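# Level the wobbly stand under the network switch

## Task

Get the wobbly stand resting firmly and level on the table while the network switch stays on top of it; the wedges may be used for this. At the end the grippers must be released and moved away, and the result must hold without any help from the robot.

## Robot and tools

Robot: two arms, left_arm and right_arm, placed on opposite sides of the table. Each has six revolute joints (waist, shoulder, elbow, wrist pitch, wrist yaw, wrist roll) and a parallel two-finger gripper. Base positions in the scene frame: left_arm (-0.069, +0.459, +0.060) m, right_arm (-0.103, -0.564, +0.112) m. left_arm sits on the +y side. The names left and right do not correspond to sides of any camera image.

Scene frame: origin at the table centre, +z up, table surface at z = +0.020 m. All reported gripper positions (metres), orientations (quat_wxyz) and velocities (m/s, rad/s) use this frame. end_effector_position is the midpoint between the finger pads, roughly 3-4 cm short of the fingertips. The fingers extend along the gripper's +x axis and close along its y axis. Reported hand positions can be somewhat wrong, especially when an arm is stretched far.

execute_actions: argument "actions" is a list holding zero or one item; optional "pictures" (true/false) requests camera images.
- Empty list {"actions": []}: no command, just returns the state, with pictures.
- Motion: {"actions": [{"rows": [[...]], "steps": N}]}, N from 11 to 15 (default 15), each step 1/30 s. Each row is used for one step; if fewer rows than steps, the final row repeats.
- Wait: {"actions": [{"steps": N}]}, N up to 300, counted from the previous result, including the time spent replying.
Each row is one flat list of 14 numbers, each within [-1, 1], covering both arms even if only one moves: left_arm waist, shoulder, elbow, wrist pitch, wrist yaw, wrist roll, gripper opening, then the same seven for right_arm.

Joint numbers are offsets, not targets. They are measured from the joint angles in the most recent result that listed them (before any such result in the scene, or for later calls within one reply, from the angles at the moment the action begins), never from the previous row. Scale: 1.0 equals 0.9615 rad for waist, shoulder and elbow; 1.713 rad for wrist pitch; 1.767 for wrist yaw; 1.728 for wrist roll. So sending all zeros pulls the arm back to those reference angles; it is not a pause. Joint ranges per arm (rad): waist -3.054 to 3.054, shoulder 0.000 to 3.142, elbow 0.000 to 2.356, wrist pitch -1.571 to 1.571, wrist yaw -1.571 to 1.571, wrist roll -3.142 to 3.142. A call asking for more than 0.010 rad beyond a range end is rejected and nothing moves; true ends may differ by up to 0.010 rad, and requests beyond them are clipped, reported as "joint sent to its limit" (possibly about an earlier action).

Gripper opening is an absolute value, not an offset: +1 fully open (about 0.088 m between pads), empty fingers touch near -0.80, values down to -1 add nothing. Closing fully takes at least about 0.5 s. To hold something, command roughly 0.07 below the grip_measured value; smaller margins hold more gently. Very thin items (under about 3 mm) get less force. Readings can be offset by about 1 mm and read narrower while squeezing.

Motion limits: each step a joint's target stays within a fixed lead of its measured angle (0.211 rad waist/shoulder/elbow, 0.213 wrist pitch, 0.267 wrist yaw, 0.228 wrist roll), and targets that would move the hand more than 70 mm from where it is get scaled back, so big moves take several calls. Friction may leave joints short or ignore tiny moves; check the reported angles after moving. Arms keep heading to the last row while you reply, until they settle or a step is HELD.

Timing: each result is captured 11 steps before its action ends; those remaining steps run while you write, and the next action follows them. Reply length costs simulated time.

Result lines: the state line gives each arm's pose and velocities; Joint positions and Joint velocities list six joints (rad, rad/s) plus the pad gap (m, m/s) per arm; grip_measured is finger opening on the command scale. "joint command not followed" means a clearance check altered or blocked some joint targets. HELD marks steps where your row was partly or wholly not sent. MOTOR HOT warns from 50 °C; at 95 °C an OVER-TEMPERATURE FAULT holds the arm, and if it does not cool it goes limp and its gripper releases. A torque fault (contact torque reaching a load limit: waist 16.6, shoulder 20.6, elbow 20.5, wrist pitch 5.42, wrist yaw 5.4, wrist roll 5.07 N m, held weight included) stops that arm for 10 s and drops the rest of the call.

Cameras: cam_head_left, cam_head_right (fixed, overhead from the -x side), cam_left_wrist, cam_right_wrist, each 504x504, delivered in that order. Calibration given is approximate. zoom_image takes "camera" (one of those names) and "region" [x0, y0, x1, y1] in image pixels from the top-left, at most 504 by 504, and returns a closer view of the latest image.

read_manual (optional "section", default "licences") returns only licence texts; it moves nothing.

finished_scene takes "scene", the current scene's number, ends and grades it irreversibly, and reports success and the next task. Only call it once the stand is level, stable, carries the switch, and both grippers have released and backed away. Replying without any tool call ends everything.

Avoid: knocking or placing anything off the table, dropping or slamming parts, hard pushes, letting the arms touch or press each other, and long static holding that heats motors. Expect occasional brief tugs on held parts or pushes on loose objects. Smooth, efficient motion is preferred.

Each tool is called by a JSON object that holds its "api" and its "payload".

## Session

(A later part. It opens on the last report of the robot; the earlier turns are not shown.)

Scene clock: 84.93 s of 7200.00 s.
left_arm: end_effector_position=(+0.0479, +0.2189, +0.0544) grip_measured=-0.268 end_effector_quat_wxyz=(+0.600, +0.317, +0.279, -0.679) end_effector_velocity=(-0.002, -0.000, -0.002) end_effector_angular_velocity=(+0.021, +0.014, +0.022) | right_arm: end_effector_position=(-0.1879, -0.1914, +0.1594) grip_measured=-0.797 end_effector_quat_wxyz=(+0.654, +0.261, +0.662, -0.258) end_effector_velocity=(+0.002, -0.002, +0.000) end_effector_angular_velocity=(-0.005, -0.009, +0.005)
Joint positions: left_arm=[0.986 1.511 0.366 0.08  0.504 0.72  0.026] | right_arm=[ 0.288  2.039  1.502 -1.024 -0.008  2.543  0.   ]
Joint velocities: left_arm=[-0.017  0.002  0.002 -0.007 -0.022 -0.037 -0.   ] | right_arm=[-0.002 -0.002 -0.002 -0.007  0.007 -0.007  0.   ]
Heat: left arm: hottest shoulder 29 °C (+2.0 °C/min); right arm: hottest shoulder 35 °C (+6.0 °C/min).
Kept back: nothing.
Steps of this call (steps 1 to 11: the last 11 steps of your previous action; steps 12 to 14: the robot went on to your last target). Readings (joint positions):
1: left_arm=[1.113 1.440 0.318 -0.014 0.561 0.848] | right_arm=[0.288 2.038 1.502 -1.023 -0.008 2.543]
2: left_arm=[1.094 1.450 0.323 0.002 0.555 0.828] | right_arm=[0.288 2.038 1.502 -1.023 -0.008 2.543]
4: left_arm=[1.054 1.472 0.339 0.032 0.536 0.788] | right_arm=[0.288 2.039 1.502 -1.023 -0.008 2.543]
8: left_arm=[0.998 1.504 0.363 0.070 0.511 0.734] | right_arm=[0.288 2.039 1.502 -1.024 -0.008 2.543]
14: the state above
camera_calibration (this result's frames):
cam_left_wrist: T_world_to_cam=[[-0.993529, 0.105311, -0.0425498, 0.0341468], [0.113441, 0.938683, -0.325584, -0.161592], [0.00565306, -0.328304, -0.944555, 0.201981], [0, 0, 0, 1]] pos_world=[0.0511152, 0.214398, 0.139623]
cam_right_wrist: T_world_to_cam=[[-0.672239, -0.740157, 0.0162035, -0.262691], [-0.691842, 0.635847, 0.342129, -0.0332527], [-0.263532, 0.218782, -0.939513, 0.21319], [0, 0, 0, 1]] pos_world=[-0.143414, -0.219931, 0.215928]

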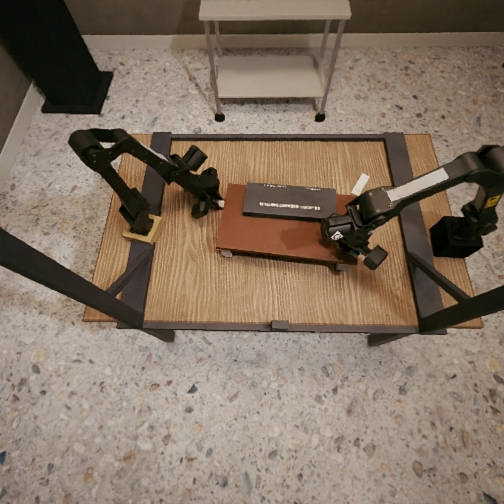

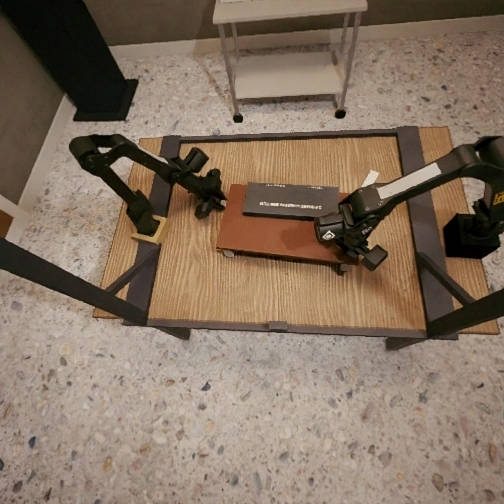

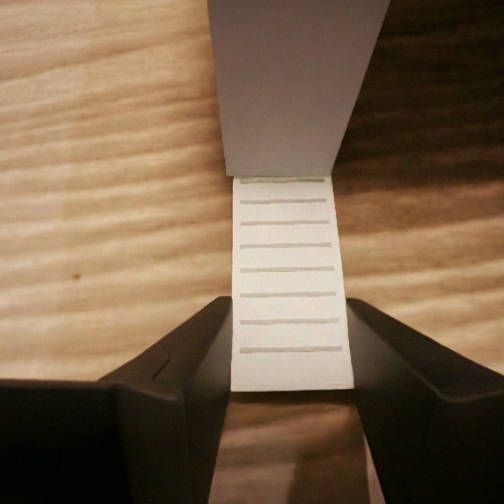

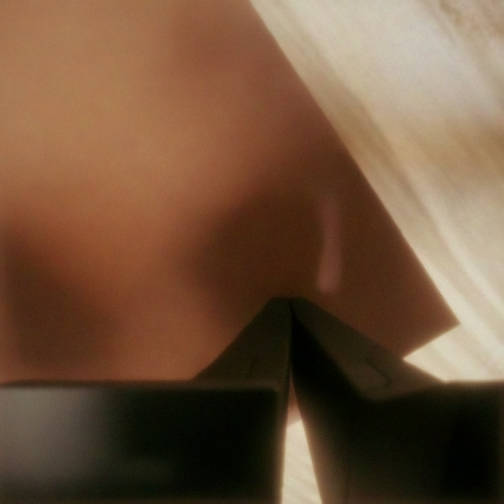

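{"api": "execute_actions", "payload": {"actions": [{"rows": [[-0.008,0.014,0.013,0.003,-0.002,-0.005,-0.35, 0,0.047,-0.031,0,0,0,-0.8],[-0.015,0.02,0.018,0.005,-0.004,-0.009,-0.35, 0,0.047,-0.031,0,0,0,-0.8],[-0.022,0.026,0.023,0.008,-0.006,-0.014,-0.35, 0,0.047,-0.031,0,0,0,-0.8],[-0.029,0.031,0.028,0.01,-0.008,-0.018,-0.35, 0,0.047,-0.031,0,0,0,-0.8],[-0.036,0.037,0.033,0.013,-0.01,-0.023,-0.35, 0,0.047,-0.031,0,0,0,-0.8],[-0.043,0.0425,0.0375,0.015,-0.012,-0.027,-0.35, 0,0.047,-0.031,0,0,0,-0.8]], "steps": 13}]}}

{"api": "execute_actions", "payload": {"actions": [{"steps": 13}], "pictures": true}}

Scene clock: 86.00 s of 7200.00 s.
left_arm: end_effector_position=(+0.0479, +0.2180, +0.0543) grip_measured=-0.268 end_effector_quat_wxyz=(+0.600, +0.317, +0.280, -0.679) end_effector_velocity=(-0.004, -0.019, -0.004) end_effector_angular_velocity=(+0.020, +0.029, +0.010) | right_arm: end_effector_position=(-0.1879, -0.1914, +0.1594) grip_measured=-0.797 end_effector_quat_wxyz=(+0.654, +0.261, +0.662, -0.258) end_effector_velocity=(-0.000, +0.001, +0.000) end_effector_angular_velocity=(+0.005, +0.009, -0.010)
Joint positions: left_arm=[0.983 1.514 0.368 0.082 0.503 0.716 0.026] | right_arm=[ 0.288  2.039  1.502 -1.024 -0.008  2.543  0.   ]
Joint velocities: left_arm=[-0.081  0.071  0.046  0.037 -0.037 -0.095 -0.   ] | right_arm=[-0.002 -0.002 -0.002  0.007 -0.007  0.007  0.   ]
Heat: left arm: hottest shoulder 29 °C (+2.0 °C/min); right arm: hottest shoulder 35 °C (+6.0 °C/min).
Steps of this call (steps 1 to 30: the robot went on to your last target; steps 31 to 32: the first 2 steps of this action). Readings (joint positions):
31: left_arm=[0.985 1.512 0.367 0.081 0.504 0.717] | right_arm=[0.288 2.039 1.502 -1.024 -0.008 2.543]
32: the state above

Scene clock: 86.43 s of 7200.00 s.
left_arm: end_effector_position=(+0.0475, +0.2092, +0.0540) grip_measured=-0.268 end_effector_quat_wxyz=(+0.600, +0.317, +0.281, -0.678) end_effector_velocity=(+0.001, +0.000, -0.002) end_effector_angular_velocity=(+0.011, -0.012, +0.009) | right_arm: end_effector_position=(-0.1879, -0.1915, +0.1594) grip_measured=-0.797 end_effector_quat_wxyz=(+0.654, +0.261, +0.662, -0.258) end_effector_velocity=(+0.003, -0.004, -0.000) end_effector_angular_velocity=(-0.020, -0.012, -0.010)
Joint positions: left_arm=[0.951 1.54  0.389 0.101 0.485 0.682 0.026] | right_arm=[ 0.288  2.039  1.502 -1.024 -0.008  2.543  0.   ]
Joint velocities: left_arm=[-0.007  0.002 -0.002  0.007 -0.022 -0.007 -0.   ] | right_arm=[-0.002  0.002  0.002 -0.022  0.007  0.007  0.   ]
Heat: left arm: hottest shoulder 29 °C (+2.0 °C/min); right arm: hottest shoulder 35 °C (+6.1 °C/min).
Kept back: nothing.
Steps of this call (steps 1 to 11: the last 11 steps of your previous action; steps 12 to 13: the robot went on to your last target). Readings (joint positions):
1: left_arm=[0.979 1.517 0.370 0.085 0.502 0.711] | right_arm=[0.288 2.039 1.502 -1.024 -0.008 2.543]
2: left_arm=[0.974 1.521 0.374 0.088 0.500 0.706] | right_arm=[0.288 2.039 1.502 -1.024 -0.008 2.543]
4: left_arm=[0.963 1.531 0.382 0.094 0.493 0.695] | right_arm=[0.288 2.039 1.502 -1.024 -0.008 2.543]
8: left_arm=[0.952 1.540 0.389 0.100 0.486 0.684] | right_arm=[0.288 2.039 1.502 -1.024 -0.008 2.543]
13: the state above
camera_calibration (this result's frames):
cam_left_wrist: T_world_to_cam=[[-0.993905, 0.102323, -0.0410167, 0.035352], [0.110101, 0.939908, -0.323189, -0.152799], [0.00548226, -0.325736, -0.945445, 0.197926], [0, 0, 0, 1]] pos_world=[0.0508749, 0.204471, 0.139195]
cam_right_wrist: T_world_to_cam=[[-0.67224, -0.740151, 0.0164227, -0.262773], [-0.691871, 0.635975, 0.341834, -0.0331221], [-0.263453, 0.218432, -0.939617, 0.213176], [0, 0, 0, 1]] pos_world=[-0.143401, -0.219991, 0.215942]

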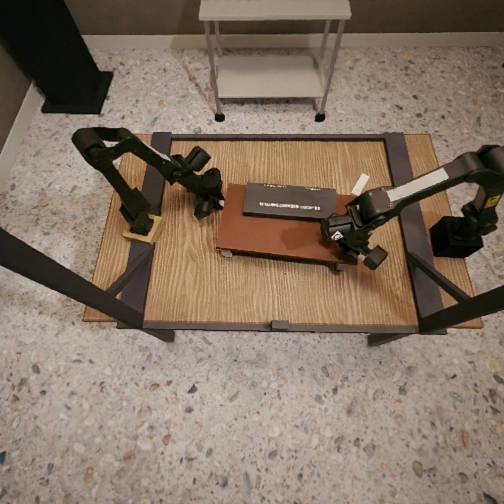

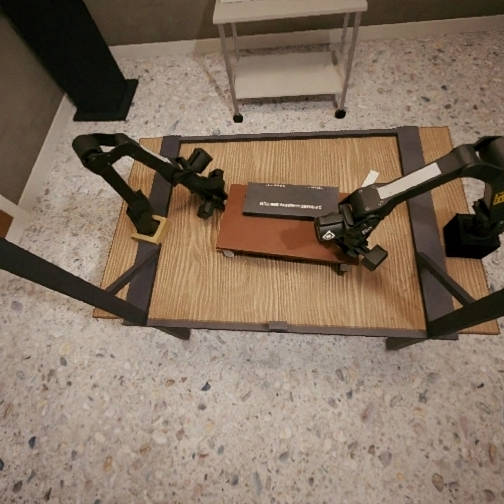

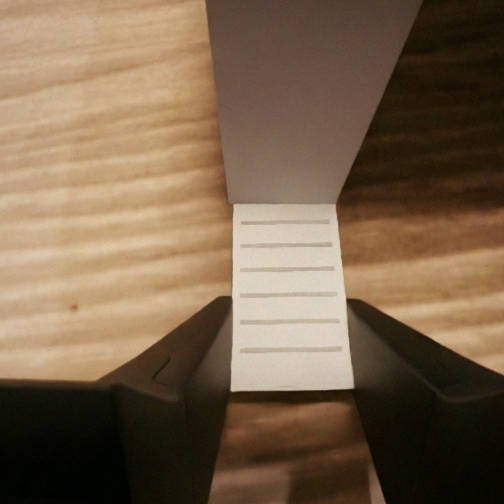

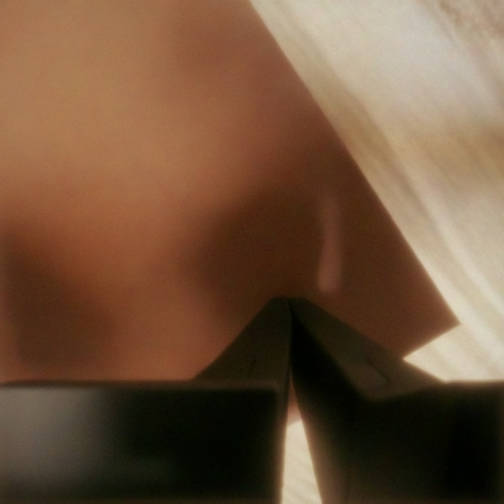

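{"api": "execute_actions", "payload": {"actions": [{"rows": [[-0.008,0.014,0.013,0.002,-0.001,-0.004,-0.35, 0,0.047,-0.031,0,0,0,-0.8],[-0.013,0.017,0.016,0.004,-0.002,-0.007,-0.35, 0,0.047,-0.031,0,0,0,-0.8],[-0.017,0.02,0.019,0.005,-0.004,-0.009,-0.35, 0,0.047,-0.031,0,0,0,-0.8],[-0.022,0.023,0.022,0.007,-0.005,-0.012,-0.35, 0,0.047,-0.031,0,0,0,-0.8],[-0.026,0.026,0.025,0.008,-0.006,-0.014,-0.35, 0,0.047,-0.031,0,0,0,-0.8],[-0.03,0.029,0.0277,0.0097,-0.007,-0.0168,-0.35, 0,0.047,-0.031,0,0,0,-0.8]], "steps": 13}]}}

{"api": "execute_actions", "payload": {"actions": [{"steps": 13}], "pictures": true}}

Scene clock: 87.57 s of 7200.00 s.
left_arm: end_effector_position=(+0.0475, +0.2090, +0.0539) grip_measured=-0.268 end_effector_quat_wxyz=(+0.600, +0.317, +0.281, -0.678) end_effector_velocity=(-0.005, -0.005, -0.005) end_effector_angular_velocity=(+0.033, -0.009, +0.002) | right_arm: end_effector_position=(-0.1879, -0.1915, +0.1593) grip_measured=-0.797 end_effector_quat_wxyz=(+0.654, +0.260, +0.662, -0.258) end_effector_velocity=(+0.001, -0.004, -0.001) end_effector_angular_velocity=(-0.013, +0.004, +0.005)
Joint positions: left_arm=[0.95  1.541 0.389 0.102 0.484 0.681 0.026] | right_arm=[ 0.288  2.039  1.502 -1.024 -0.008  2.543  0.   ]
Joint velocities: left_arm=[-0.051  0.017  0.007  0.007 -0.051 -0.037 -0.   ] | right_arm=[-0.002 -0.002 -0.007 -0.007 -0.007 -0.007  0.   ]
Heat: left arm: hottest shoulder 29 °C (+1.0 °C/min); right arm: hottest shoulder 34 °C (+5.0 °C/min).
Steps of this call (steps 1 to 30: the robot went on to your last target; steps 31 to 32: nothing new was sent; steps 33 to 34: the first 2 steps of this action). Readings (joint positions):
33: left_arm=[0.951 1.540 0.389 0.101 0.484 0.682] | right_arm=[0.288 2.039 1.502 -1.024 -0.008 2.543]
34: the state above

Scene clock: 88.00 s of 7200.00 s.
left_arm: end_effector_position=(+0.0476, +0.2047, +0.0539) grip_measured=-0.268 end_effector_quat_wxyz=(+0.601, +0.319, +0.281, -0.676) end_effector_velocity=(-0.002, -0.002, +0.001) end_effector_angular_velocity=(-0.007, +0.024, +0.017) | right_arm: end_effector_position=(-0.1879, -0.1915, +0.1593) grip_measured=-0.797 end_effector_quat_wxyz=(+0.654, +0.260, +0.662, -0.258) end_effector_velocity=(+0.002, +0.000, -0.001) end_effector_angular_velocity=(+0.004, -0.007, +0.019)
Joint positions: left_arm=[0.933 1.551 0.399 0.111 0.47  0.666 0.026] | right_arm=[ 0.288  2.039  1.502 -1.024 -0.008  2.543  0.   ]
Joint velocities: left_arm=[-0.007 -0.002 -0.002  0.007  0.007 -0.037 -0.   ] | right_arm=[-0.002 -0.002 -0.007  0.007  0.007 -0.022  0.   ]
Heat: left arm: hottest shoulder 29 °C (+1.0 °C/min); right arm: hottest shoulder 34 °C (+5.0 °C/min).
Kept back: nothing.
Steps of this call (steps 1 to 11: the last 11 steps of your previous action; steps 12 to 13: the robot went on to your last target). Readings (joint positions):
1: left_arm=[0.948 1.542 0.390 0.103 0.483 0.680] | right_arm=[0.288 2.039 1.502 -1.024 -0.008 2.543]
2: left_arm=[0.945 1.544 0.392 0.104 0.480 0.678] | right_arm=[0.288 2.039 1.502 -1.024 -0.008 2.543]
4: left_arm=[0.939 1.548 0.396 0.107 0.475 0.673] | right_arm=[0.288 2.039 1.502 -1.024 -0.008 2.543]
8: left_arm=[0.934 1.551 0.398 0.110 0.471 0.668] | right_arm=[0.288 2.039 1.502 -1.024 -0.008 2.543]
13: the state above
camera_calibration (this result's frames):
cam_left_wrist: T_world_to_cam=[[-0.993859, 0.100605, -0.0460742, 0.0364436], [0.110091, 0.940926, -0.320217, -0.148976], [0.0111371, -0.323323, -0.946223, 0.195637], [0, 0, 0, 1]] pos_world=[0.050442, 0.199763, 0.13909]
cam_right_wrist: T_world_to_cam=[[-0.672241, -0.740145, 0.0166418, -0.262817], [-0.6919, 0.636102, 0.34154, -0.0329924], [-0.263375, 0.218083, -0.93972, 0.213016], [0, 0, 0, 1]] pos_world=[-0.143401, -0.219991, 0.215818]

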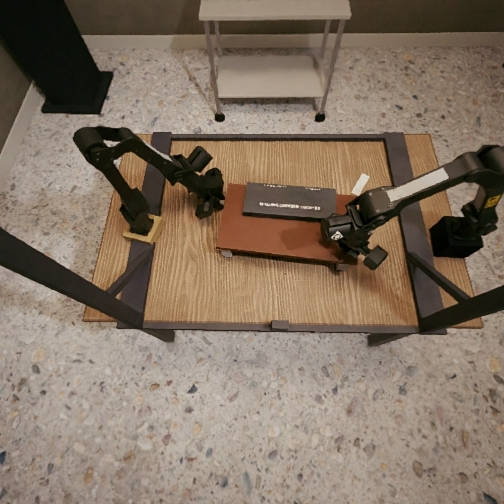

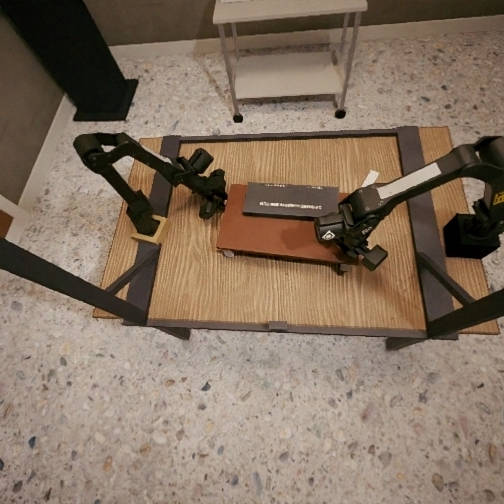

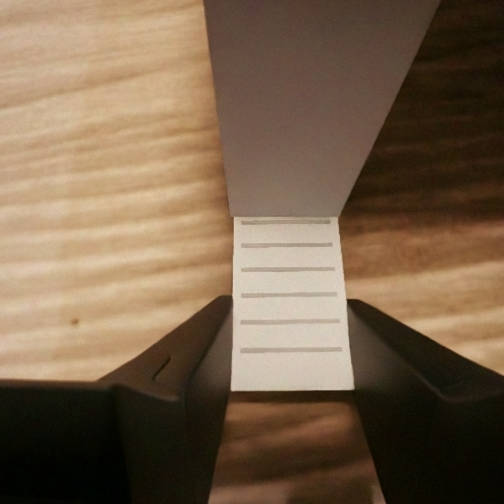

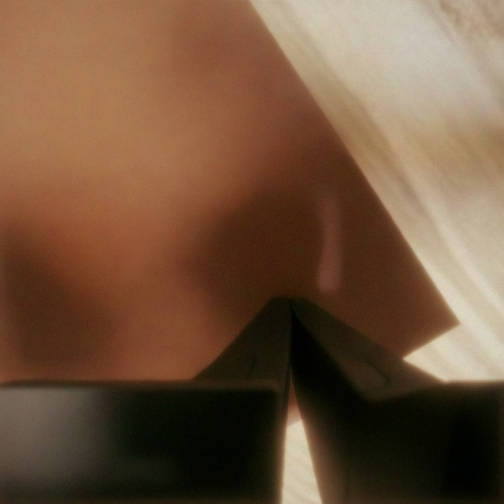

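{"api": "execute_actions", "payload": {"actions": [{"rows": [[-0.013,0.019,0.018,0.004,0,-0.008,-0.35, 0,0.047,-0.031,0,0,0,-0.8],[-0.016,0.021,0.02,0.005,0,-0.01,-0.35, 0,0.047,-0.031,0,0,0,-0.8],[-0.02,0.024,0.022,0.006,-0.001,-0.012,-0.35, 0,0.047,-0.031,0,0,0,-0.8],[-0.023,0.026,0.024,0.007,-0.002,-0.014,-0.35, 0,0.047,-0.031,0,0,0,-0.8],[-0.026,0.0287,0.0266,0.0084,-0.002,-0.0154,-0.35, 0,0.047,-0.031,0,0,0,-0.8]], "steps": 13}]}}

{"api": "execute_actions", "payload": {"actions": [{"steps": 13}], "pictures": true}}

Scene clock: 89.03 s of 7200.00 s.
left_arm: end_effector_position=(+0.0475, +0.2045, +0.0538) grip_measured=-0.268 end_effector_quat_wxyz=(+0.601, +0.319, +0.281, -0.676) end_effector_velocity=(-0.001, -0.004, -0.001) end_effector_angular_velocity=(+0.010, +0.013, +0.029) | right_arm: end_effector_position=(-0.1879, -0.1915, +0.1593) grip_measured=-0.797 end_effector_quat_wxyz=(+0.654, +0.260, +0.662, -0.258) end_effector_velocity=(+0.001, +0.001, +0.000) end_effector_angular_velocity=(+0.006, +0.009, +0.000)
Joint positions: left_arm=[0.932 1.552 0.399 0.111 0.469 0.665 0.026] | right_arm=[ 0.288  2.039  1.502 -1.024 -0.008  2.543  0.   ]
Joint velocities: left_arm=[-0.022  0.007  0.007  0.007 -0.022 -0.051  0.   ] | right_arm=[-0.007 -0.002 -0.002  0.007 -0.007 -0.007  0.   ]
Heat: left arm: hottest shoulder 29 °C (+1.0 °C/min); right arm: hottest shoulder 34 °C (+5.1 °C/min).
Steps of this call (steps 1 to 29: the robot went on to your last target; steps 30 to 31: the first 2 steps of this action). Readings (joint positions):
30: left_arm=[0.933 1.552 0.399 0.111 0.470 0.666] | right_arm=[0.288 2.039 1.502 -1.024 -0.008 2.543]
31: the state above

Scene clock: 89.47 s of 7200.00 s.
left_arm: end_effector_position=(+0.0474, +0.2007, +0.0539) grip_measured=-0.268 end_effector_quat_wxyz=(+0.602, +0.319, +0.281, -0.676) end_effector_velocity=(-0.002, +0.001, -0.002) end_effector_angular_velocity=(+0.014, +0.007, +0.002) | right_arm: end_effector_position=(-0.1880, -0.1917, +0.1593) grip_measured=-0.797 end_effector_quat_wxyz=(+0.654, +0.260, +0.662, -0.258) end_effector_velocity=(+0.000, -0.002, +0.000) end_effector_angular_velocity=(-0.009, +0.005, +0.005)
Joint positions: left_arm=[0.92  1.562 0.408 0.119 0.463 0.653 0.026] | right_arm=[ 0.288  2.039  1.502 -1.025 -0.008  2.543  0.   ]
Joint velocities: left_arm=[-0.007  0.002 -0.002 -0.007 -0.007 -0.007 -0.   ] | right_arm=[-0.002 -0.002 -0.002 -0.007 -0.007 -0.007  0.   ]
Heat: left arm: hottest shoulder 28 °C (+0.0 °C/min); right arm: hottest shoulder 34 °C (+5.0 °C/min).
Kept back: nothing.
Steps of this call (steps 1 to 11: the last 11 steps of your previous action; steps 12 to 13: the robot went on to your last target). Readings (joint positions):
1: left_arm=[0.931 1.553 0.399 0.113 0.468 0.663] | right_arm=[0.288 2.039 1.502 -1.024 -0.008 2.543]
2: left_arm=[0.928 1.555 0.401 0.114 0.467 0.661] | right_arm=[0.288 2.039 1.502 -1.024 -0.008 2.543]
4: left_arm=[0.924 1.559 0.405 0.117 0.464 0.656] | right_arm=[0.288 2.039 1.502 -1.024 -0.008 2.543]
8: left_arm=[0.920 1.562 0.407 0.119 0.463 0.653] | right_arm=[0.288 2.039 1.502 -1.025 -0.008 2.543]
13: the state above
camera_calibration (this result's frames):
cam_left_wrist: T_world_to_cam=[[-0.993977, 0.0993241, -0.0463033, 0.036987], [0.108955, 0.940991, -0.320412, -0.145172], [0.0117464, -0.323527, -0.946146, 0.19435], [0, 0, 0, 1]] pos_world=[0.0502986, 0.195809, 0.139081]
cam_right_wrist: T_world_to_cam=[[-0.671961, -0.740395, 0.0168609, -0.263014], [-0.692171, 0.635965, 0.341245, -0.0330358], [-0.263379, 0.217632, -0.939823, 0.212937], [0, 0, 0, 1]] pos_world=[-0.143518, -0.220067, 0.215831]

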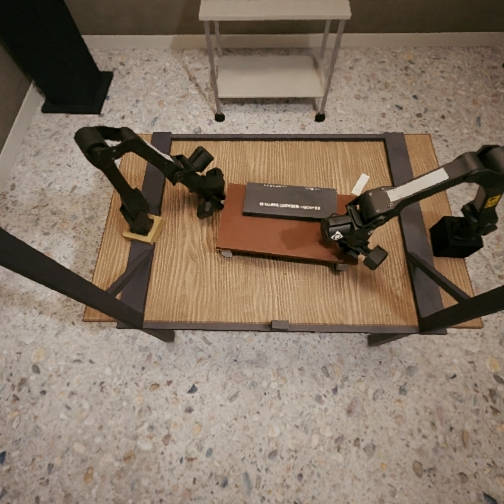

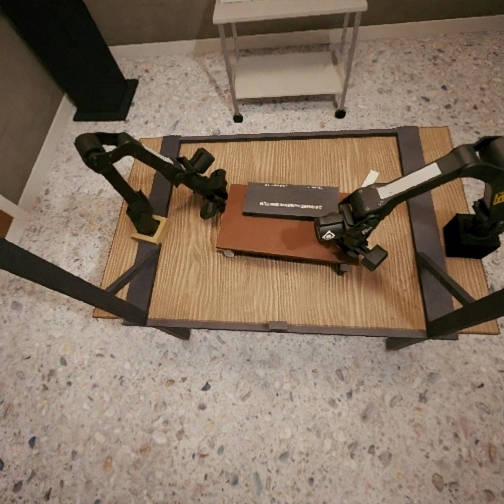

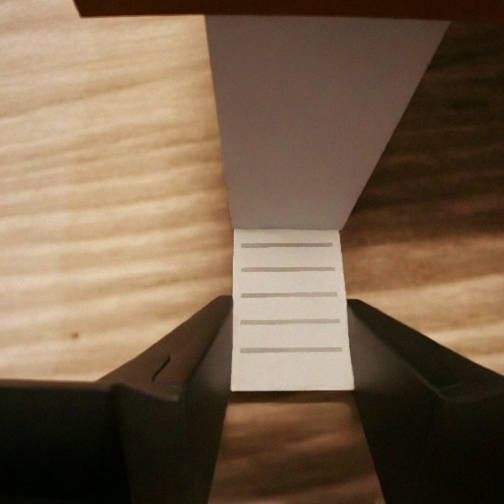

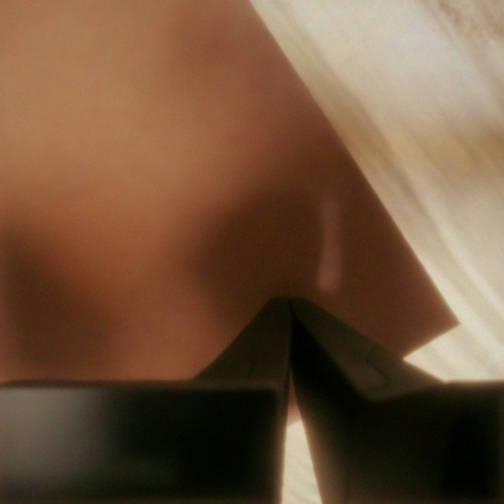

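{"api": "execute_actions", "payload": {"actions": [{"rows": [[0,0,0,0,0,0,-0.35, 0,0.047,-0.031,0,0,0,-0.8],[0,0,0,0,0,0,-0.3, 0,0.047,-0.031,0,0,0,-0.8],[0,0,0,0,0,0,-0.25, 0,0.04,-0.027,0,0,0,-0.8],[0,0,0,0,0,0,-0.2, 0,0.035,-0.023,0,0,0,-0.8],[0,0,0,0,0,0,-0.1, 0,0.03,-0.02,0,0,0,-0.8],[0,0,0,0,0,0,0.1, 0,0.025,-0.016,0,0,0,-0.8],[0,0,0,0,0,0,0.3, 0,0.02,-0.013,0,0,0,-0.8],[0,0,0,0,0,0,0.3, 0,0.015,-0.01,0,0,0,-0.8],[0,0,0,0,0,0,0.3, 0,0.01,-0.006,0,0,0,-0.8],[0,0,0,0,0,0,0.3, 0,0.005,-0.003,0,0,0,-0.8],[0,0,0,0,0,0,0.3, 0,0,0,0,0,0,-0.8],[0,0,0,0,0,0,0.3, 0,-0.005,0.003,0,0,0,-0.8],[0,0,0,0,0,0,0.3, 0,-0.01,0.006,0,0,0,-0.8]], "steps": 15}]}}

{"api": "execute_actions", "payload": {"actions": [{"steps": 14}], "pictures": true}}

Scene clock: 92.93 s of 7200.00 s.
left_arm: end_effector_position=(+0.0476, +0.2007, +0.0539) grip_measured=-0.257 end_effector_quat_wxyz=(+0.602, +0.319, +0.281, -0.676) end_effector_velocity=(-0.002, +0.006, -0.006) end_effector_angular_velocity=(+0.037, +0.009, +0.014) | right_arm: end_effector_position=(-0.1880, -0.1917, +0.1593) grip_measured=-0.797 end_effector_quat_wxyz=(+0.654, +0.260, +0.662, -0.258) end_effector_velocity=(+0.002, -0.002, +0.000) end_effector_angular_velocity=(-0.005, -0.009, +0.005)
Joint positions: left_arm=[0.92  1.562 0.408 0.12  0.462 0.653 0.026] | right_arm=[ 0.288  2.039  1.502 -1.025 -0.008  2.543  0.   ]
Joint velocities: left_arm=[-0.002  0.002 -0.007 -0.022 -0.022 -0.007  0.027] | right_arm=[-0.002 -0.002 -0.002 -0.007  0.007 -0.007  0.   ]
Heat: left arm: hottest shoulder 28 °C (-1.0 °C/min); right arm: hottest shoulder 33 °C (+3.0 °C/min).
Steps of this call (steps 1 to 30: the robot went on to your last target; steps 31 to 100: nothing new was sent; steps 101 to 104: the first 4 steps of this action). Readings (joint positions):
101: left_arm=[0.920 1.562 0.408 0.120 0.462 0.653] | right_arm=[0.288 2.039 1.502 -1.025 -0.008 2.543]
102: left_arm=[0.920 1.562 0.408 0.120 0.462 0.653] | right_arm=[0.288 2.039 1.502 -1.025 -0.008 2.543]
104: the state above

Scene clock: 93.40 s of 7200.00 s.
left_arm: end_effector_position=(+0.0475, +0.2006, +0.0539) grip_measured=+0.292 end_effector_quat_wxyz=(+0.602, +0.319, +0.280, -0.676) end_effector_velocity=(-0.004, +0.004, -0.002) end_effector_angular_velocity=(+0.014, +0.023, +0.004) | right_arm: end_effector_position=(-0.1884, -0.1902, +0.1634) grip_measured=-0.797 end_effector_quat_wxyz=(+0.651, +0.264, +0.664, -0.255) end_effector_velocity=(+0.001, -0.005, +0.000) end_effector_angular_velocity=(-0.023, +0.002, +0.005)
Joint positions: left_arm=[0.92  1.562 0.408 0.12  0.463 0.653 0.053] | right_arm=[ 0.288  2.03   1.506 -1.025 -0.008  2.543  0.   ]
Joint velocities: left_arm=[ 0.002 -0.007 -0.007 -0.022  0.007 -0.007  0.002] | right_arm=[-0.002 -0.002 -0.002 -0.022 -0.007 -0.007  0.   ]
Heat: left arm: hottest shoulder 28 °C (-1.0 °C/min); right arm: hottest shoulder 33 °C (+3.0 °C/min).
Kept back: nothing.
Steps of this call (steps 1 to 11: the last 11 steps of your previous action; steps 12 to 14: the robot went on to your last target). Readings (joint positions):
1: left_arm=[0.920 1.562 0.408 0.120 0.463 0.653] | right_arm=[0.288 2.039 1.502 -1.025 -0.008 2.543]
2: left_arm=[0.920 1.562 0.408 0.120 0.463 0.653] | right_arm=[0.288 2.038 1.502 -1.025 -0.008 2.543]
4: left_arm=[0.920 1.562 0.408 0.120 0.463 0.653] | right_arm=[0.288 2.036 1.503 -1.025 -0.008 2.543]
8: left_arm=[0.920 1.562 0.408 0.120 0.463 0.653] | right_arm=[0.288 2.033 1.505 -1.025 -0.008 2.543]
14: the state above
camera_calibration (this result's frames):
cam_left_wrist: T_world_to_cam=[[-0.993966, 0.0993101, -0.0465662, 0.037051], [0.109031, 0.940895, -0.32067, -0.145085], [0.0119681, -0.323812, -0.946046, 0.194411], [0, 0, 0, 1]] pos_world=[0.0503194, 0.195783, 0.139123]
cam_right_wrist: T_world_to_cam=[[-0.671915, -0.740559, 0.0101604, -0.261195], [-0.691116, 0.631869, 0.350856, -0.0377835], [-0.266249, 0.228723, -0.936374, 0.217395], [0, 0, 0, 1]] pos_world=[-0.143733, -0.21928, 0.219474]

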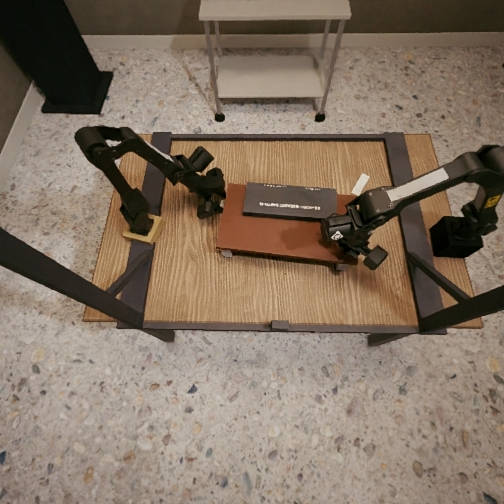

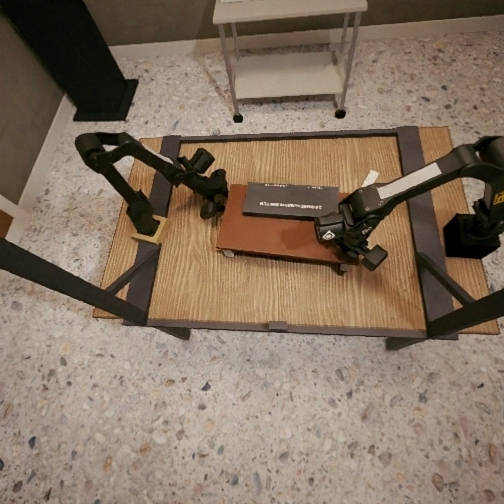

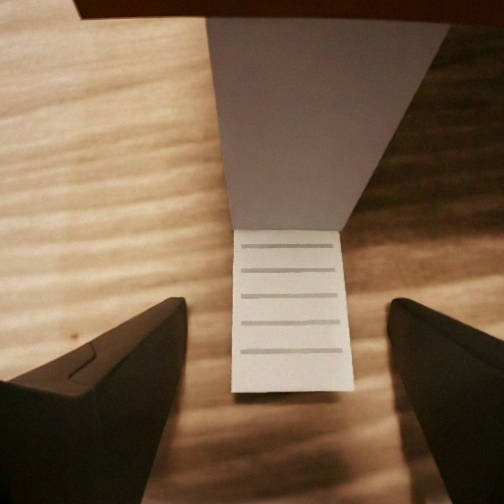

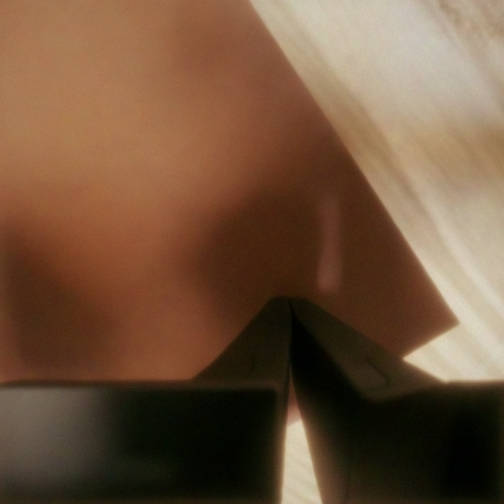

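{"api": "execute_actions", "payload": {"actions": [{"rows": [[0,0,0,0,0,0,0.3, 0,-0.01,0.02,-0.01,0,0,-0.8],[0,0,0,0,0,0,0.3, 0,-0.02,0.04,-0.022,0,0,-0.8],[0,0,0,0,0,0,0.3, 0,-0.03,0.068,-0.043,0,0,-0.8]], "steps": 12}]}}

{"api": "execute_actions", "payload": {"actions": [{"steps": 12}], "pictures": true}}

Scene clock: 94.77 s of 7200.00 s.
left_arm: end_effector_position=(+0.0475, +0.2006, +0.0539) grip_measured=+0.297 end_effector_quat_wxyz=(+0.602, +0.319, +0.280, -0.676) end_effector_velocity=(+0.001, -0.001, +0.000) end_effector_angular_velocity=(-0.002, -0.014, -0.004) | right_arm: end_effector_position=(-0.1885, -0.1898, +0.1643) grip_measured=-0.797 end_effector_quat_wxyz=(+0.651, +0.264, +0.665, -0.254) end_effector_velocity=(-0.004, +0.006, +0.028) end_effector_angular_velocity=(-0.002, +0.022, +0.005)
Joint positions: left_arm=[0.92  1.562 0.408 0.12  0.463 0.653 0.054] | right_arm=[ 0.288  2.03   1.508 -1.027 -0.008  2.543  0.   ]
Joint velocities: left_arm=[-0.002  0.002  0.002  0.007 -0.007  0.007 -0.   ] | right_arm=[-0.002 -0.007  0.105 -0.11  -0.022 -0.007  0.   ]
Heat: left arm: hottest shoulder 28 °C (-1.0 °C/min); right arm: hottest shoulder 34 °C (+3.0 °C/min).
Steps of this call (steps 1 to 15: the robot went on to your last target; steps 16 to 40: nothing new was sent; step 41: the first step of this action). Readings (joint positions):
41: the state above

Scene clock: 95.17 s of 7200.00 s.
left_arm: end_effector_position=(+0.0475, +0.2006, +0.0539) grip_measured=+0.297 end_effector_quat_wxyz=(+0.602, +0.319, +0.280, -0.676) end_effector_velocity=(+0.001, -0.000, +0.000) end_effector_angular_velocity=(-0.003, -0.023, -0.016) | right_arm: end_effector_position=(-0.1889, -0.1880, +0.1861) grip_measured=-0.797 end_effector_quat_wxyz=(+0.649, +0.267, +0.667, -0.251) end_effector_velocity=(+0.002, -0.008, +0.000) end_effector_angular_velocity=(-0.037, -0.002, +0.020)
Joint positions: left_arm=[0.92  1.562 0.408 0.12  0.463 0.653 0.054] | right_arm=[ 0.288  2.008  1.565 -1.095 -0.008  2.543  0.   ]
Joint velocities: left_arm=[-0.002 -0.002 -0.002  0.007 -0.007  0.022 -0.   ] | right_arm=[-0.002 -0.002 -0.002 -0.037 -0.007 -0.022  0.   ]
Heat: left arm: hottest shoulder 28 °C (-1.0 °C/min); right arm: hottest shoulder 34 °C (+3.0 °C/min).
Kept back: nothing.
Steps of this call (steps 1 to 11: the last 11 steps of your previous action; step 12: the robot went on to your last target). Readings (joint positions):
1: left_arm=[0.920 1.562 0.408 0.120 0.463 0.653] | right_arm=[0.288 2.030 1.514 -1.034 -0.008 2.543]
2: left_arm=[0.920 1.562 0.408 0.120 0.463 0.653] | right_arm=[0.288 2.030 1.523 -1.050 -0.008 2.543]
4: left_arm=[0.920 1.562 0.408 0.120 0.463 0.653] | right_arm=[0.288 2.026 1.541 -1.076 -0.008 2.543]
8: left_arm=[0.920 1.562 0.408 0.120 0.463 0.653] | right_arm=[0.288 2.010 1.563 -1.091 -0.008 2.543]
12: the state above
camera_calibration (this result's frames):
cam_left_wrist: T_world_to_cam=[[-0.993966, 0.0993101, -0.0465662, 0.037051], [0.109031, 0.940895, -0.32067, -0.145085], [0.0119681, -0.323812, -0.946046, 0.194411], [0, 0, 0, 1]] pos_world=[0.0503194, 0.195783, 0.139123]
cam_right_wrist: T_world_to_cam=[[-0.671897, -0.740637, 0.00336533, -0.258901], [-0.690191, 0.627769, 0.359919, -0.0497378], [-0.268682, 0.239506, -0.932978, 0.238979], [0, 0, 0, 1]] pos_world=[-0.144074, -0.217765, 0.241735]

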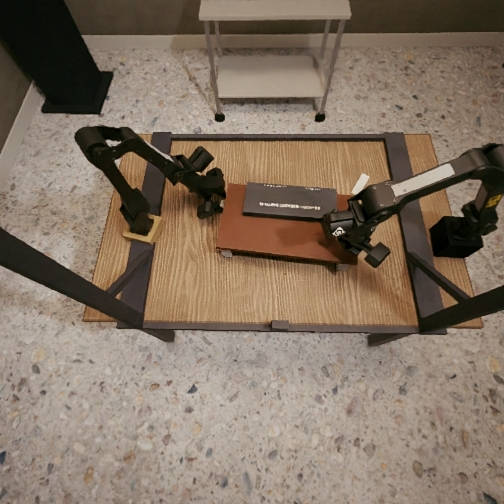

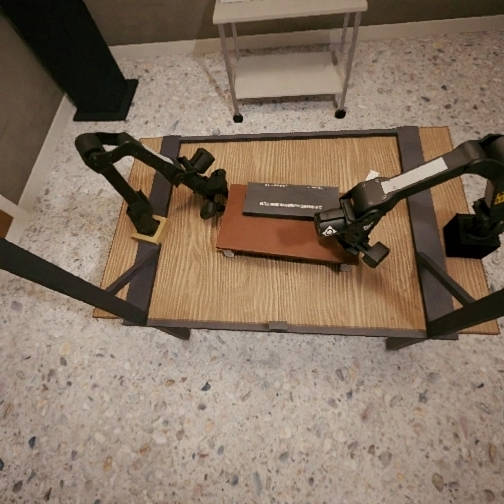

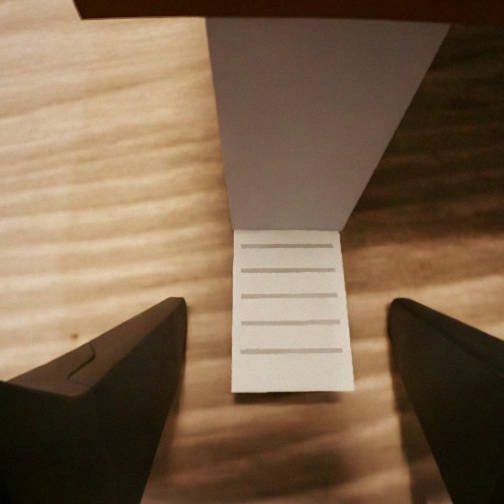

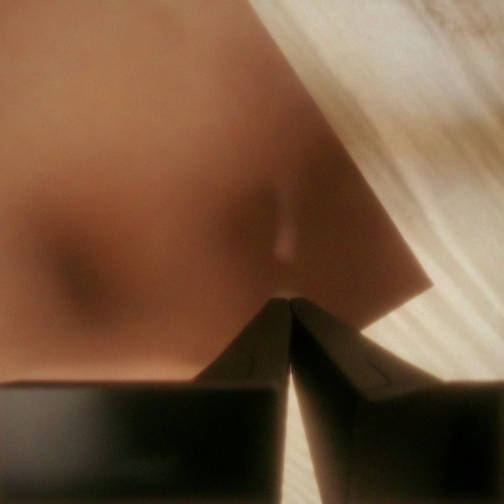

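{"api": "execute_actions", "payload": {"actions": [{"rows": [[0,-0.04,0,-0.02,0,0,0.3, 0,0,0.02,0,0,0,-0.8],[0,-0.1,0,-0.055,0,0,0.3, 0,0.02,0.06,0.01,0,0,-0.8],[0,-0.17,0,-0.1,0,0,0.3, -0.01,0.04,0.1,0.02,0,0,-0.8],[0,-0.24,0,-0.145,0,0,0.3, -0.02,0.06,0.13,0.035,0,0,-0.8],[-0.05,-0.31,0,-0.19,-0.02,-0.03,0.3, -0.03,0.085,0.16,0.05,0,0,-0.8],[-0.12,-0.38,0,-0.24,-0.05,-0.07,0.3, -0.042,0.11,0.19,0.065,0,0,-0.8],[-0.2,-0.45,0,-0.3,-0.09,-0.12,0.3, -0.042,0.135,0.215,0.08,0,0,-0.8],[-0.3,-0.51,0,-0.36,-0.13,-0.17,0.3, -0.042,0.16,0.235,0.095,0,0,-0.8],[-0.99,-0.51,0,-0.36,-0.359,-0.498,0.3, -0.042,0.2,0.255,0.112,0.004,0,-0.8]], "steps": 15}]}}

{"api": "execute_actions", "payload": {"actions": [{"steps": 20}]}}

Scene clock: 103.27 s of 7200.00 s.
left_arm: end_effector_position=(+0.0401, +0.2100, +0.0641) grip_measured=+0.297 end_effector_quat_wxyz=(+0.595, +0.320, +0.295, -0.676) end_effector_velocity=(-0.088, +0.116, +0.190) end_effector_angular_velocity=(+0.157, +0.118, +0.012) | right_arm: end_effector_position=(-0.1915, -0.1731, +0.1917) grip_measured=-0.797 end_effector_quat_wxyz=(+0.640, +0.280, +0.675, -0.239) end_effector_velocity=(-0.040, +0.304, +0.083) end_effector_angular_velocity=(+0.935, +0.217, -0.078)
Joint positions: left_arm=[ 0.92   1.473  0.408 -0.002  0.463  0.653  0.054] | right_arm=[ 0.286  2.026  1.612 -1.081 -0.008  2.543  0.   ]
Joint velocities: left_arm=[ 0.002 -1.443 -0.002 -1.634 -0.007 -0.007 -0.   ] | right_arm=[-0.071  0.33   0.755  0.535 -0.007  0.007  0.   ]
Heat: left arm: hottest shoulder 28 °C (-2.0 °C/min); right arm: hottest shoulder 35 °C (+2.0 °C/min).
Steps of this call (steps 1 to 30: the robot went on to your last target; steps 31 to 100: nothing new was sent; then 4.63 s passed at rest; steps 101 to 104: the first 4 steps of this action). Readings (joint positions):
101: left_arm=[0.920 1.559 0.408 0.116 0.463 0.653] | right_arm=[0.288 2.008 1.566 -1.096 -0.008 2.543]
102: left_arm=[0.920 1.545 0.408 0.094 0.463 0.653] | right_arm=[0.288 2.009 1.573 -1.096 -0.008 2.543]
104: the state above

Scene clock: 103.93 s of 7200.00 s.
left_arm: end_effector_position=(-0.1008, +0.2502, +0.0924) grip_measured=+0.297 end_effector_quat_wxyz=(+0.600, +0.408, +0.354, -0.589) end_effector_velocity=(-0.031, +0.006, +0.001) end_effector_angular_velocity=(-0.016, -0.008, -0.059) | right_arm: end_effector_position=(-0.1898, -0.0897, +0.1821) grip_measured=-0.797 end_effector_quat_wxyz=(+0.592, +0.350, +0.700, -0.190) end_effector_velocity=(+0.001, -0.004, +0.003) end_effector_angular_velocity=(-0.012, -0.001, +0.021)
Joint positions: left_arm=[-0.012  1.08   0.408 -0.494 -0.165 -0.193  0.054] | right_arm=[ 0.246  2.194  1.803 -0.906 -0.005  2.543  0.   ]
Joint velocities: left_arm=[-0.198 -0.002 -0.002 -0.007 -0.066 -0.125 -0.   ] | right_arm=[-0.002 -0.007  0.002 -0.022 -0.007 -0.022  0.   ]
Heat: left arm: hottest shoulder 28 °C (-2.0 °C/min); right arm: hottest shoulder 35 °C (+1.0 °C/min).
Kept back: nothing.
Steps of this call (steps 1 to 11: the last 11 steps of your previous action; steps 12 to 20: the robot went on to your last target). Readings (joint positions):
1: left_arm=[0.916 1.420 0.408 -0.058 0.455 0.645] | right_arm=[0.283 2.039 1.640 -1.059 -0.008 2.543]
2: left_arm=[0.895 1.360 0.408 -0.114 0.433 0.618] | right_arm=[0.277 2.055 1.671 -1.036 -0.008 2.543]
4: left_arm=[0.802 1.238 0.408 -0.233 0.354 0.516] | right_arm=[0.262 2.092 1.729 -0.989 -0.008 2.543]
8: left_arm=[0.551 1.100 0.408 -0.432 0.056 0.256] | right_arm=[0.246 2.166 1.794 -0.921 -0.005 2.543]
20: the state above

{"api": "execute_actions", "payload": {"actions": [{"rows": [[-0.03,-0.017,0,0.035,-0.004,-0.008,0.3, 0,0,0,0,0,0,-0.8],[-0.06,-0.017,-0.01,0.07,-0.004,-0.008,0.3, 0,0,0,0,0,0,-0.8],[-0.09,-0.017,-0.035,0.105,-0.004,-0.008,0.3, 0,0,0,0,0,0,-0.8],[-0.11,-0.017,-0.06,0.14,-0.004,-0.008,0.3, 0,0,0,0,0,0,-0.8],[-0.126,-0.017,-0.09,0.175,-0.004,-0.008,0.3, 0,0,0,0,0,0,-0.8],[-0.126,-0.017,-0.12,0.205,-0.004,-0.008,0.3, 0,0,0,0,0,0,-0.8],[-0.126,-0.017,-0.15,0.235,-0.004,-0.008,0.3, 0,0,0,0,0,0,-0.8],[-0.126,-0.017,-0.18,0.255,-0.004,-0.008,0.3, 0,0,0,0,0,0,-0.8],[-0.126,-0.017,-0.218,0.273,-0.004,-0.008,0.3, 0,0,0,0,0,0,-0.8]], "steps": 15}]}}

{"api": "execute_actions", "payload": {"actions": [{"steps": 18}], "pictures": true}}

Scene clock: 105.10 s of 7200.00 s.
left_arm: end_effector_position=(-0.1183, +0.2324, +0.1016) grip_measured=+0.297 end_effector_quat_wxyz=(+0.604, +0.371, +0.320, -0.629) end_effector_velocity=(-0.199, -0.175, +0.096) end_effector_angular_velocity=(-1.289, +0.422, -0.571) | right_arm: end_effector_position=(-0.1898, -0.0897, +0.1821) grip_measured=-0.797 end_effector_quat_wxyz=(+0.592, +0.350, +0.700, -0.190) end_effector_velocity=(+0.000, -0.002, +0.002) end_effector_angular_velocity=(-0.004, +0.008, -0.008)
Joint positions: left_arm=[-0.069  1.074  0.395 -0.367 -0.172 -0.203  0.054] | right_arm=[ 0.246  2.194  1.803 -0.906 -0.005  2.543  0.   ]
Joint velocities: left_arm=[-0.589 -0.085 -0.261  1.531 -0.022 -0.007 -0.   ] | right_arm=[-0.002 -0.007 -0.002 -0.007 -0.007  0.007  0.   ]
Heat: left arm: hottest shoulder 28 °C (-2.0 °C/min); right arm: hottest shoulder 35 °C (+1.0 °C/min).
Steps of this call (steps 1 to 30: the robot went on to your last target; step 31: nothing new was sent; steps 32 to 35: the first 4 steps of this action). Readings (joint positions):
32: left_arm=[-0.030 1.078 0.408 -0.488 -0.170 -0.203] | right_arm=[0.246 2.194 1.803 -0.906 -0.005 2.543]
33: left_arm=[-0.036 1.077 0.406 -0.464 -0.172 -0.203] | right_arm=[0.246 2.194 1.803 -0.906 -0.005 2.543]
35: the state above

Scene clock: 105.70 s of 7200.00 s.
left_arm: end_effector_position=(-0.1338, +0.2319, +0.0817) grip_measured=+0.297 end_effector_quat_wxyz=(+0.601, +0.316, +0.278, -0.680) end_effector_velocity=(+0.002, +0.003, -0.003) end_effector_angular_velocity=(+0.011, +0.004, +0.019) | right_arm: end_effector_position=(-0.1898, -0.0897, +0.1821) grip_measured=-0.797 end_effector_quat_wxyz=(+0.592, +0.350, +0.700, -0.190) end_effector_velocity=(+0.003, -0.002, -0.000) end_effector_angular_velocity=(-0.007, -0.000, +0.016)
Joint positions: left_arm=[-0.13   1.067  0.21  -0.03  -0.172 -0.203  0.054] | right_arm=[ 0.246  2.194  1.803 -0.906 -0.005  2.543  0.   ]
Joint velocities: left_arm=[-0.002 -0.002 -0.007 -0.007 -0.007 -0.022 -0.   ] | right_arm=[-0.007 -0.002 -0.002 -0.007 -0.007 -0.022  0.   ]
Heat: left arm: hottest shoulder 28 °C (-2.0 °C/min); right arm: hottest shoulder 35 °C (+1.0 °C/min).
Kept back: nothing.
Steps of this call (steps 1 to 11: the last 11 steps of your previous action; steps 12 to 18: the robot went on to your last target). Readings (joint positions):
1: left_arm=[-0.088 1.071 0.383 -0.314 -0.172 -0.203] | right_arm=[0.246 2.194 1.803 -0.906 -0.005 2.543]
2: left_arm=[-0.104 1.068 0.365 -0.262 -0.172 -0.203] | right_arm=[0.246 2.194 1.803 -0.906 -0.005 2.543]
4: left_arm=[-0.121 1.067 0.318 -0.167 -0.172 -0.203] | right_arm=[0.246 2.194 1.803 -0.906 -0.005 2.543]
8: left_arm=[-0.129 1.067 0.227 -0.067 -0.172 -0.203] | right_arm=[0.246 2.194 1.803 -0.906 -0.005 2.543]
18: the state above
camera_calibration (this result's frames):
cam_left_wrist: T_world_to_cam=[[-0.993549, 0.104512, -0.044024, -0.146253], [0.113197, 0.937477, -0.329125, -0.143782], [0.00687413, -0.331985, -0.94326, 0.233978], [0, 0, 0, 1]] pos_world=[-0.130642, 0.227755, 0.166941]
cam_right_wrist: T_world_to_cam=[[-0.705412, -0.695503, -0.136638, -0.163502], [-0.645133, 0.550159, 0.530216, -0.140044], [-0.293594, 0.46217, -0.83678, 0.209189], [0, 0, 0, 1]] pos_world=[-0.144267, -0.133351, 0.226958]

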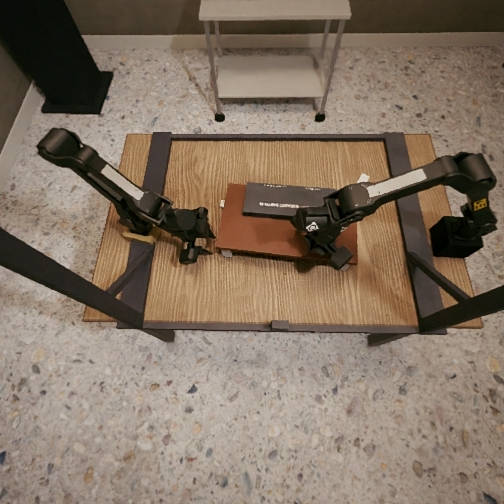

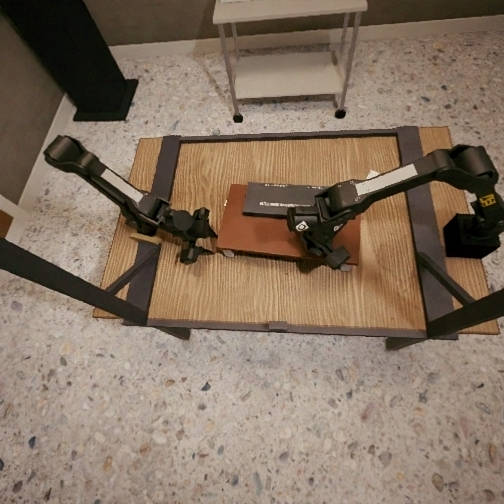

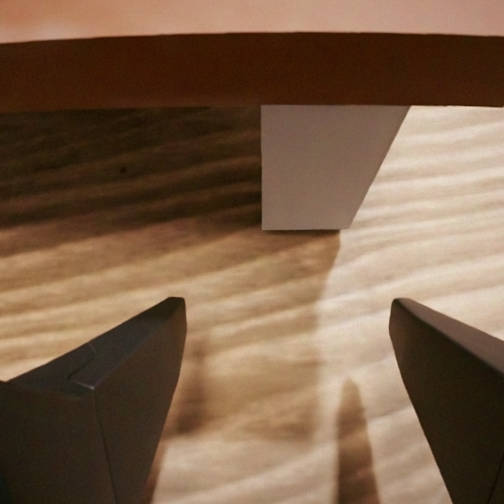

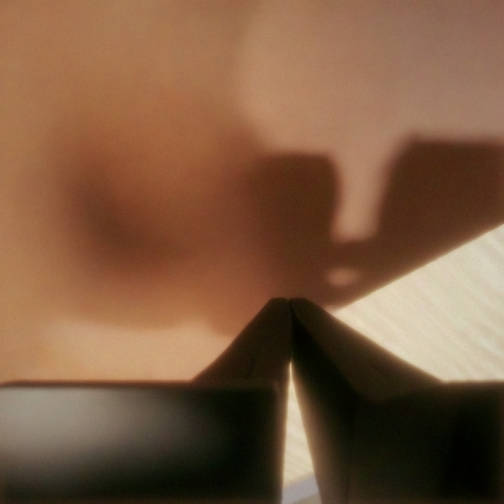

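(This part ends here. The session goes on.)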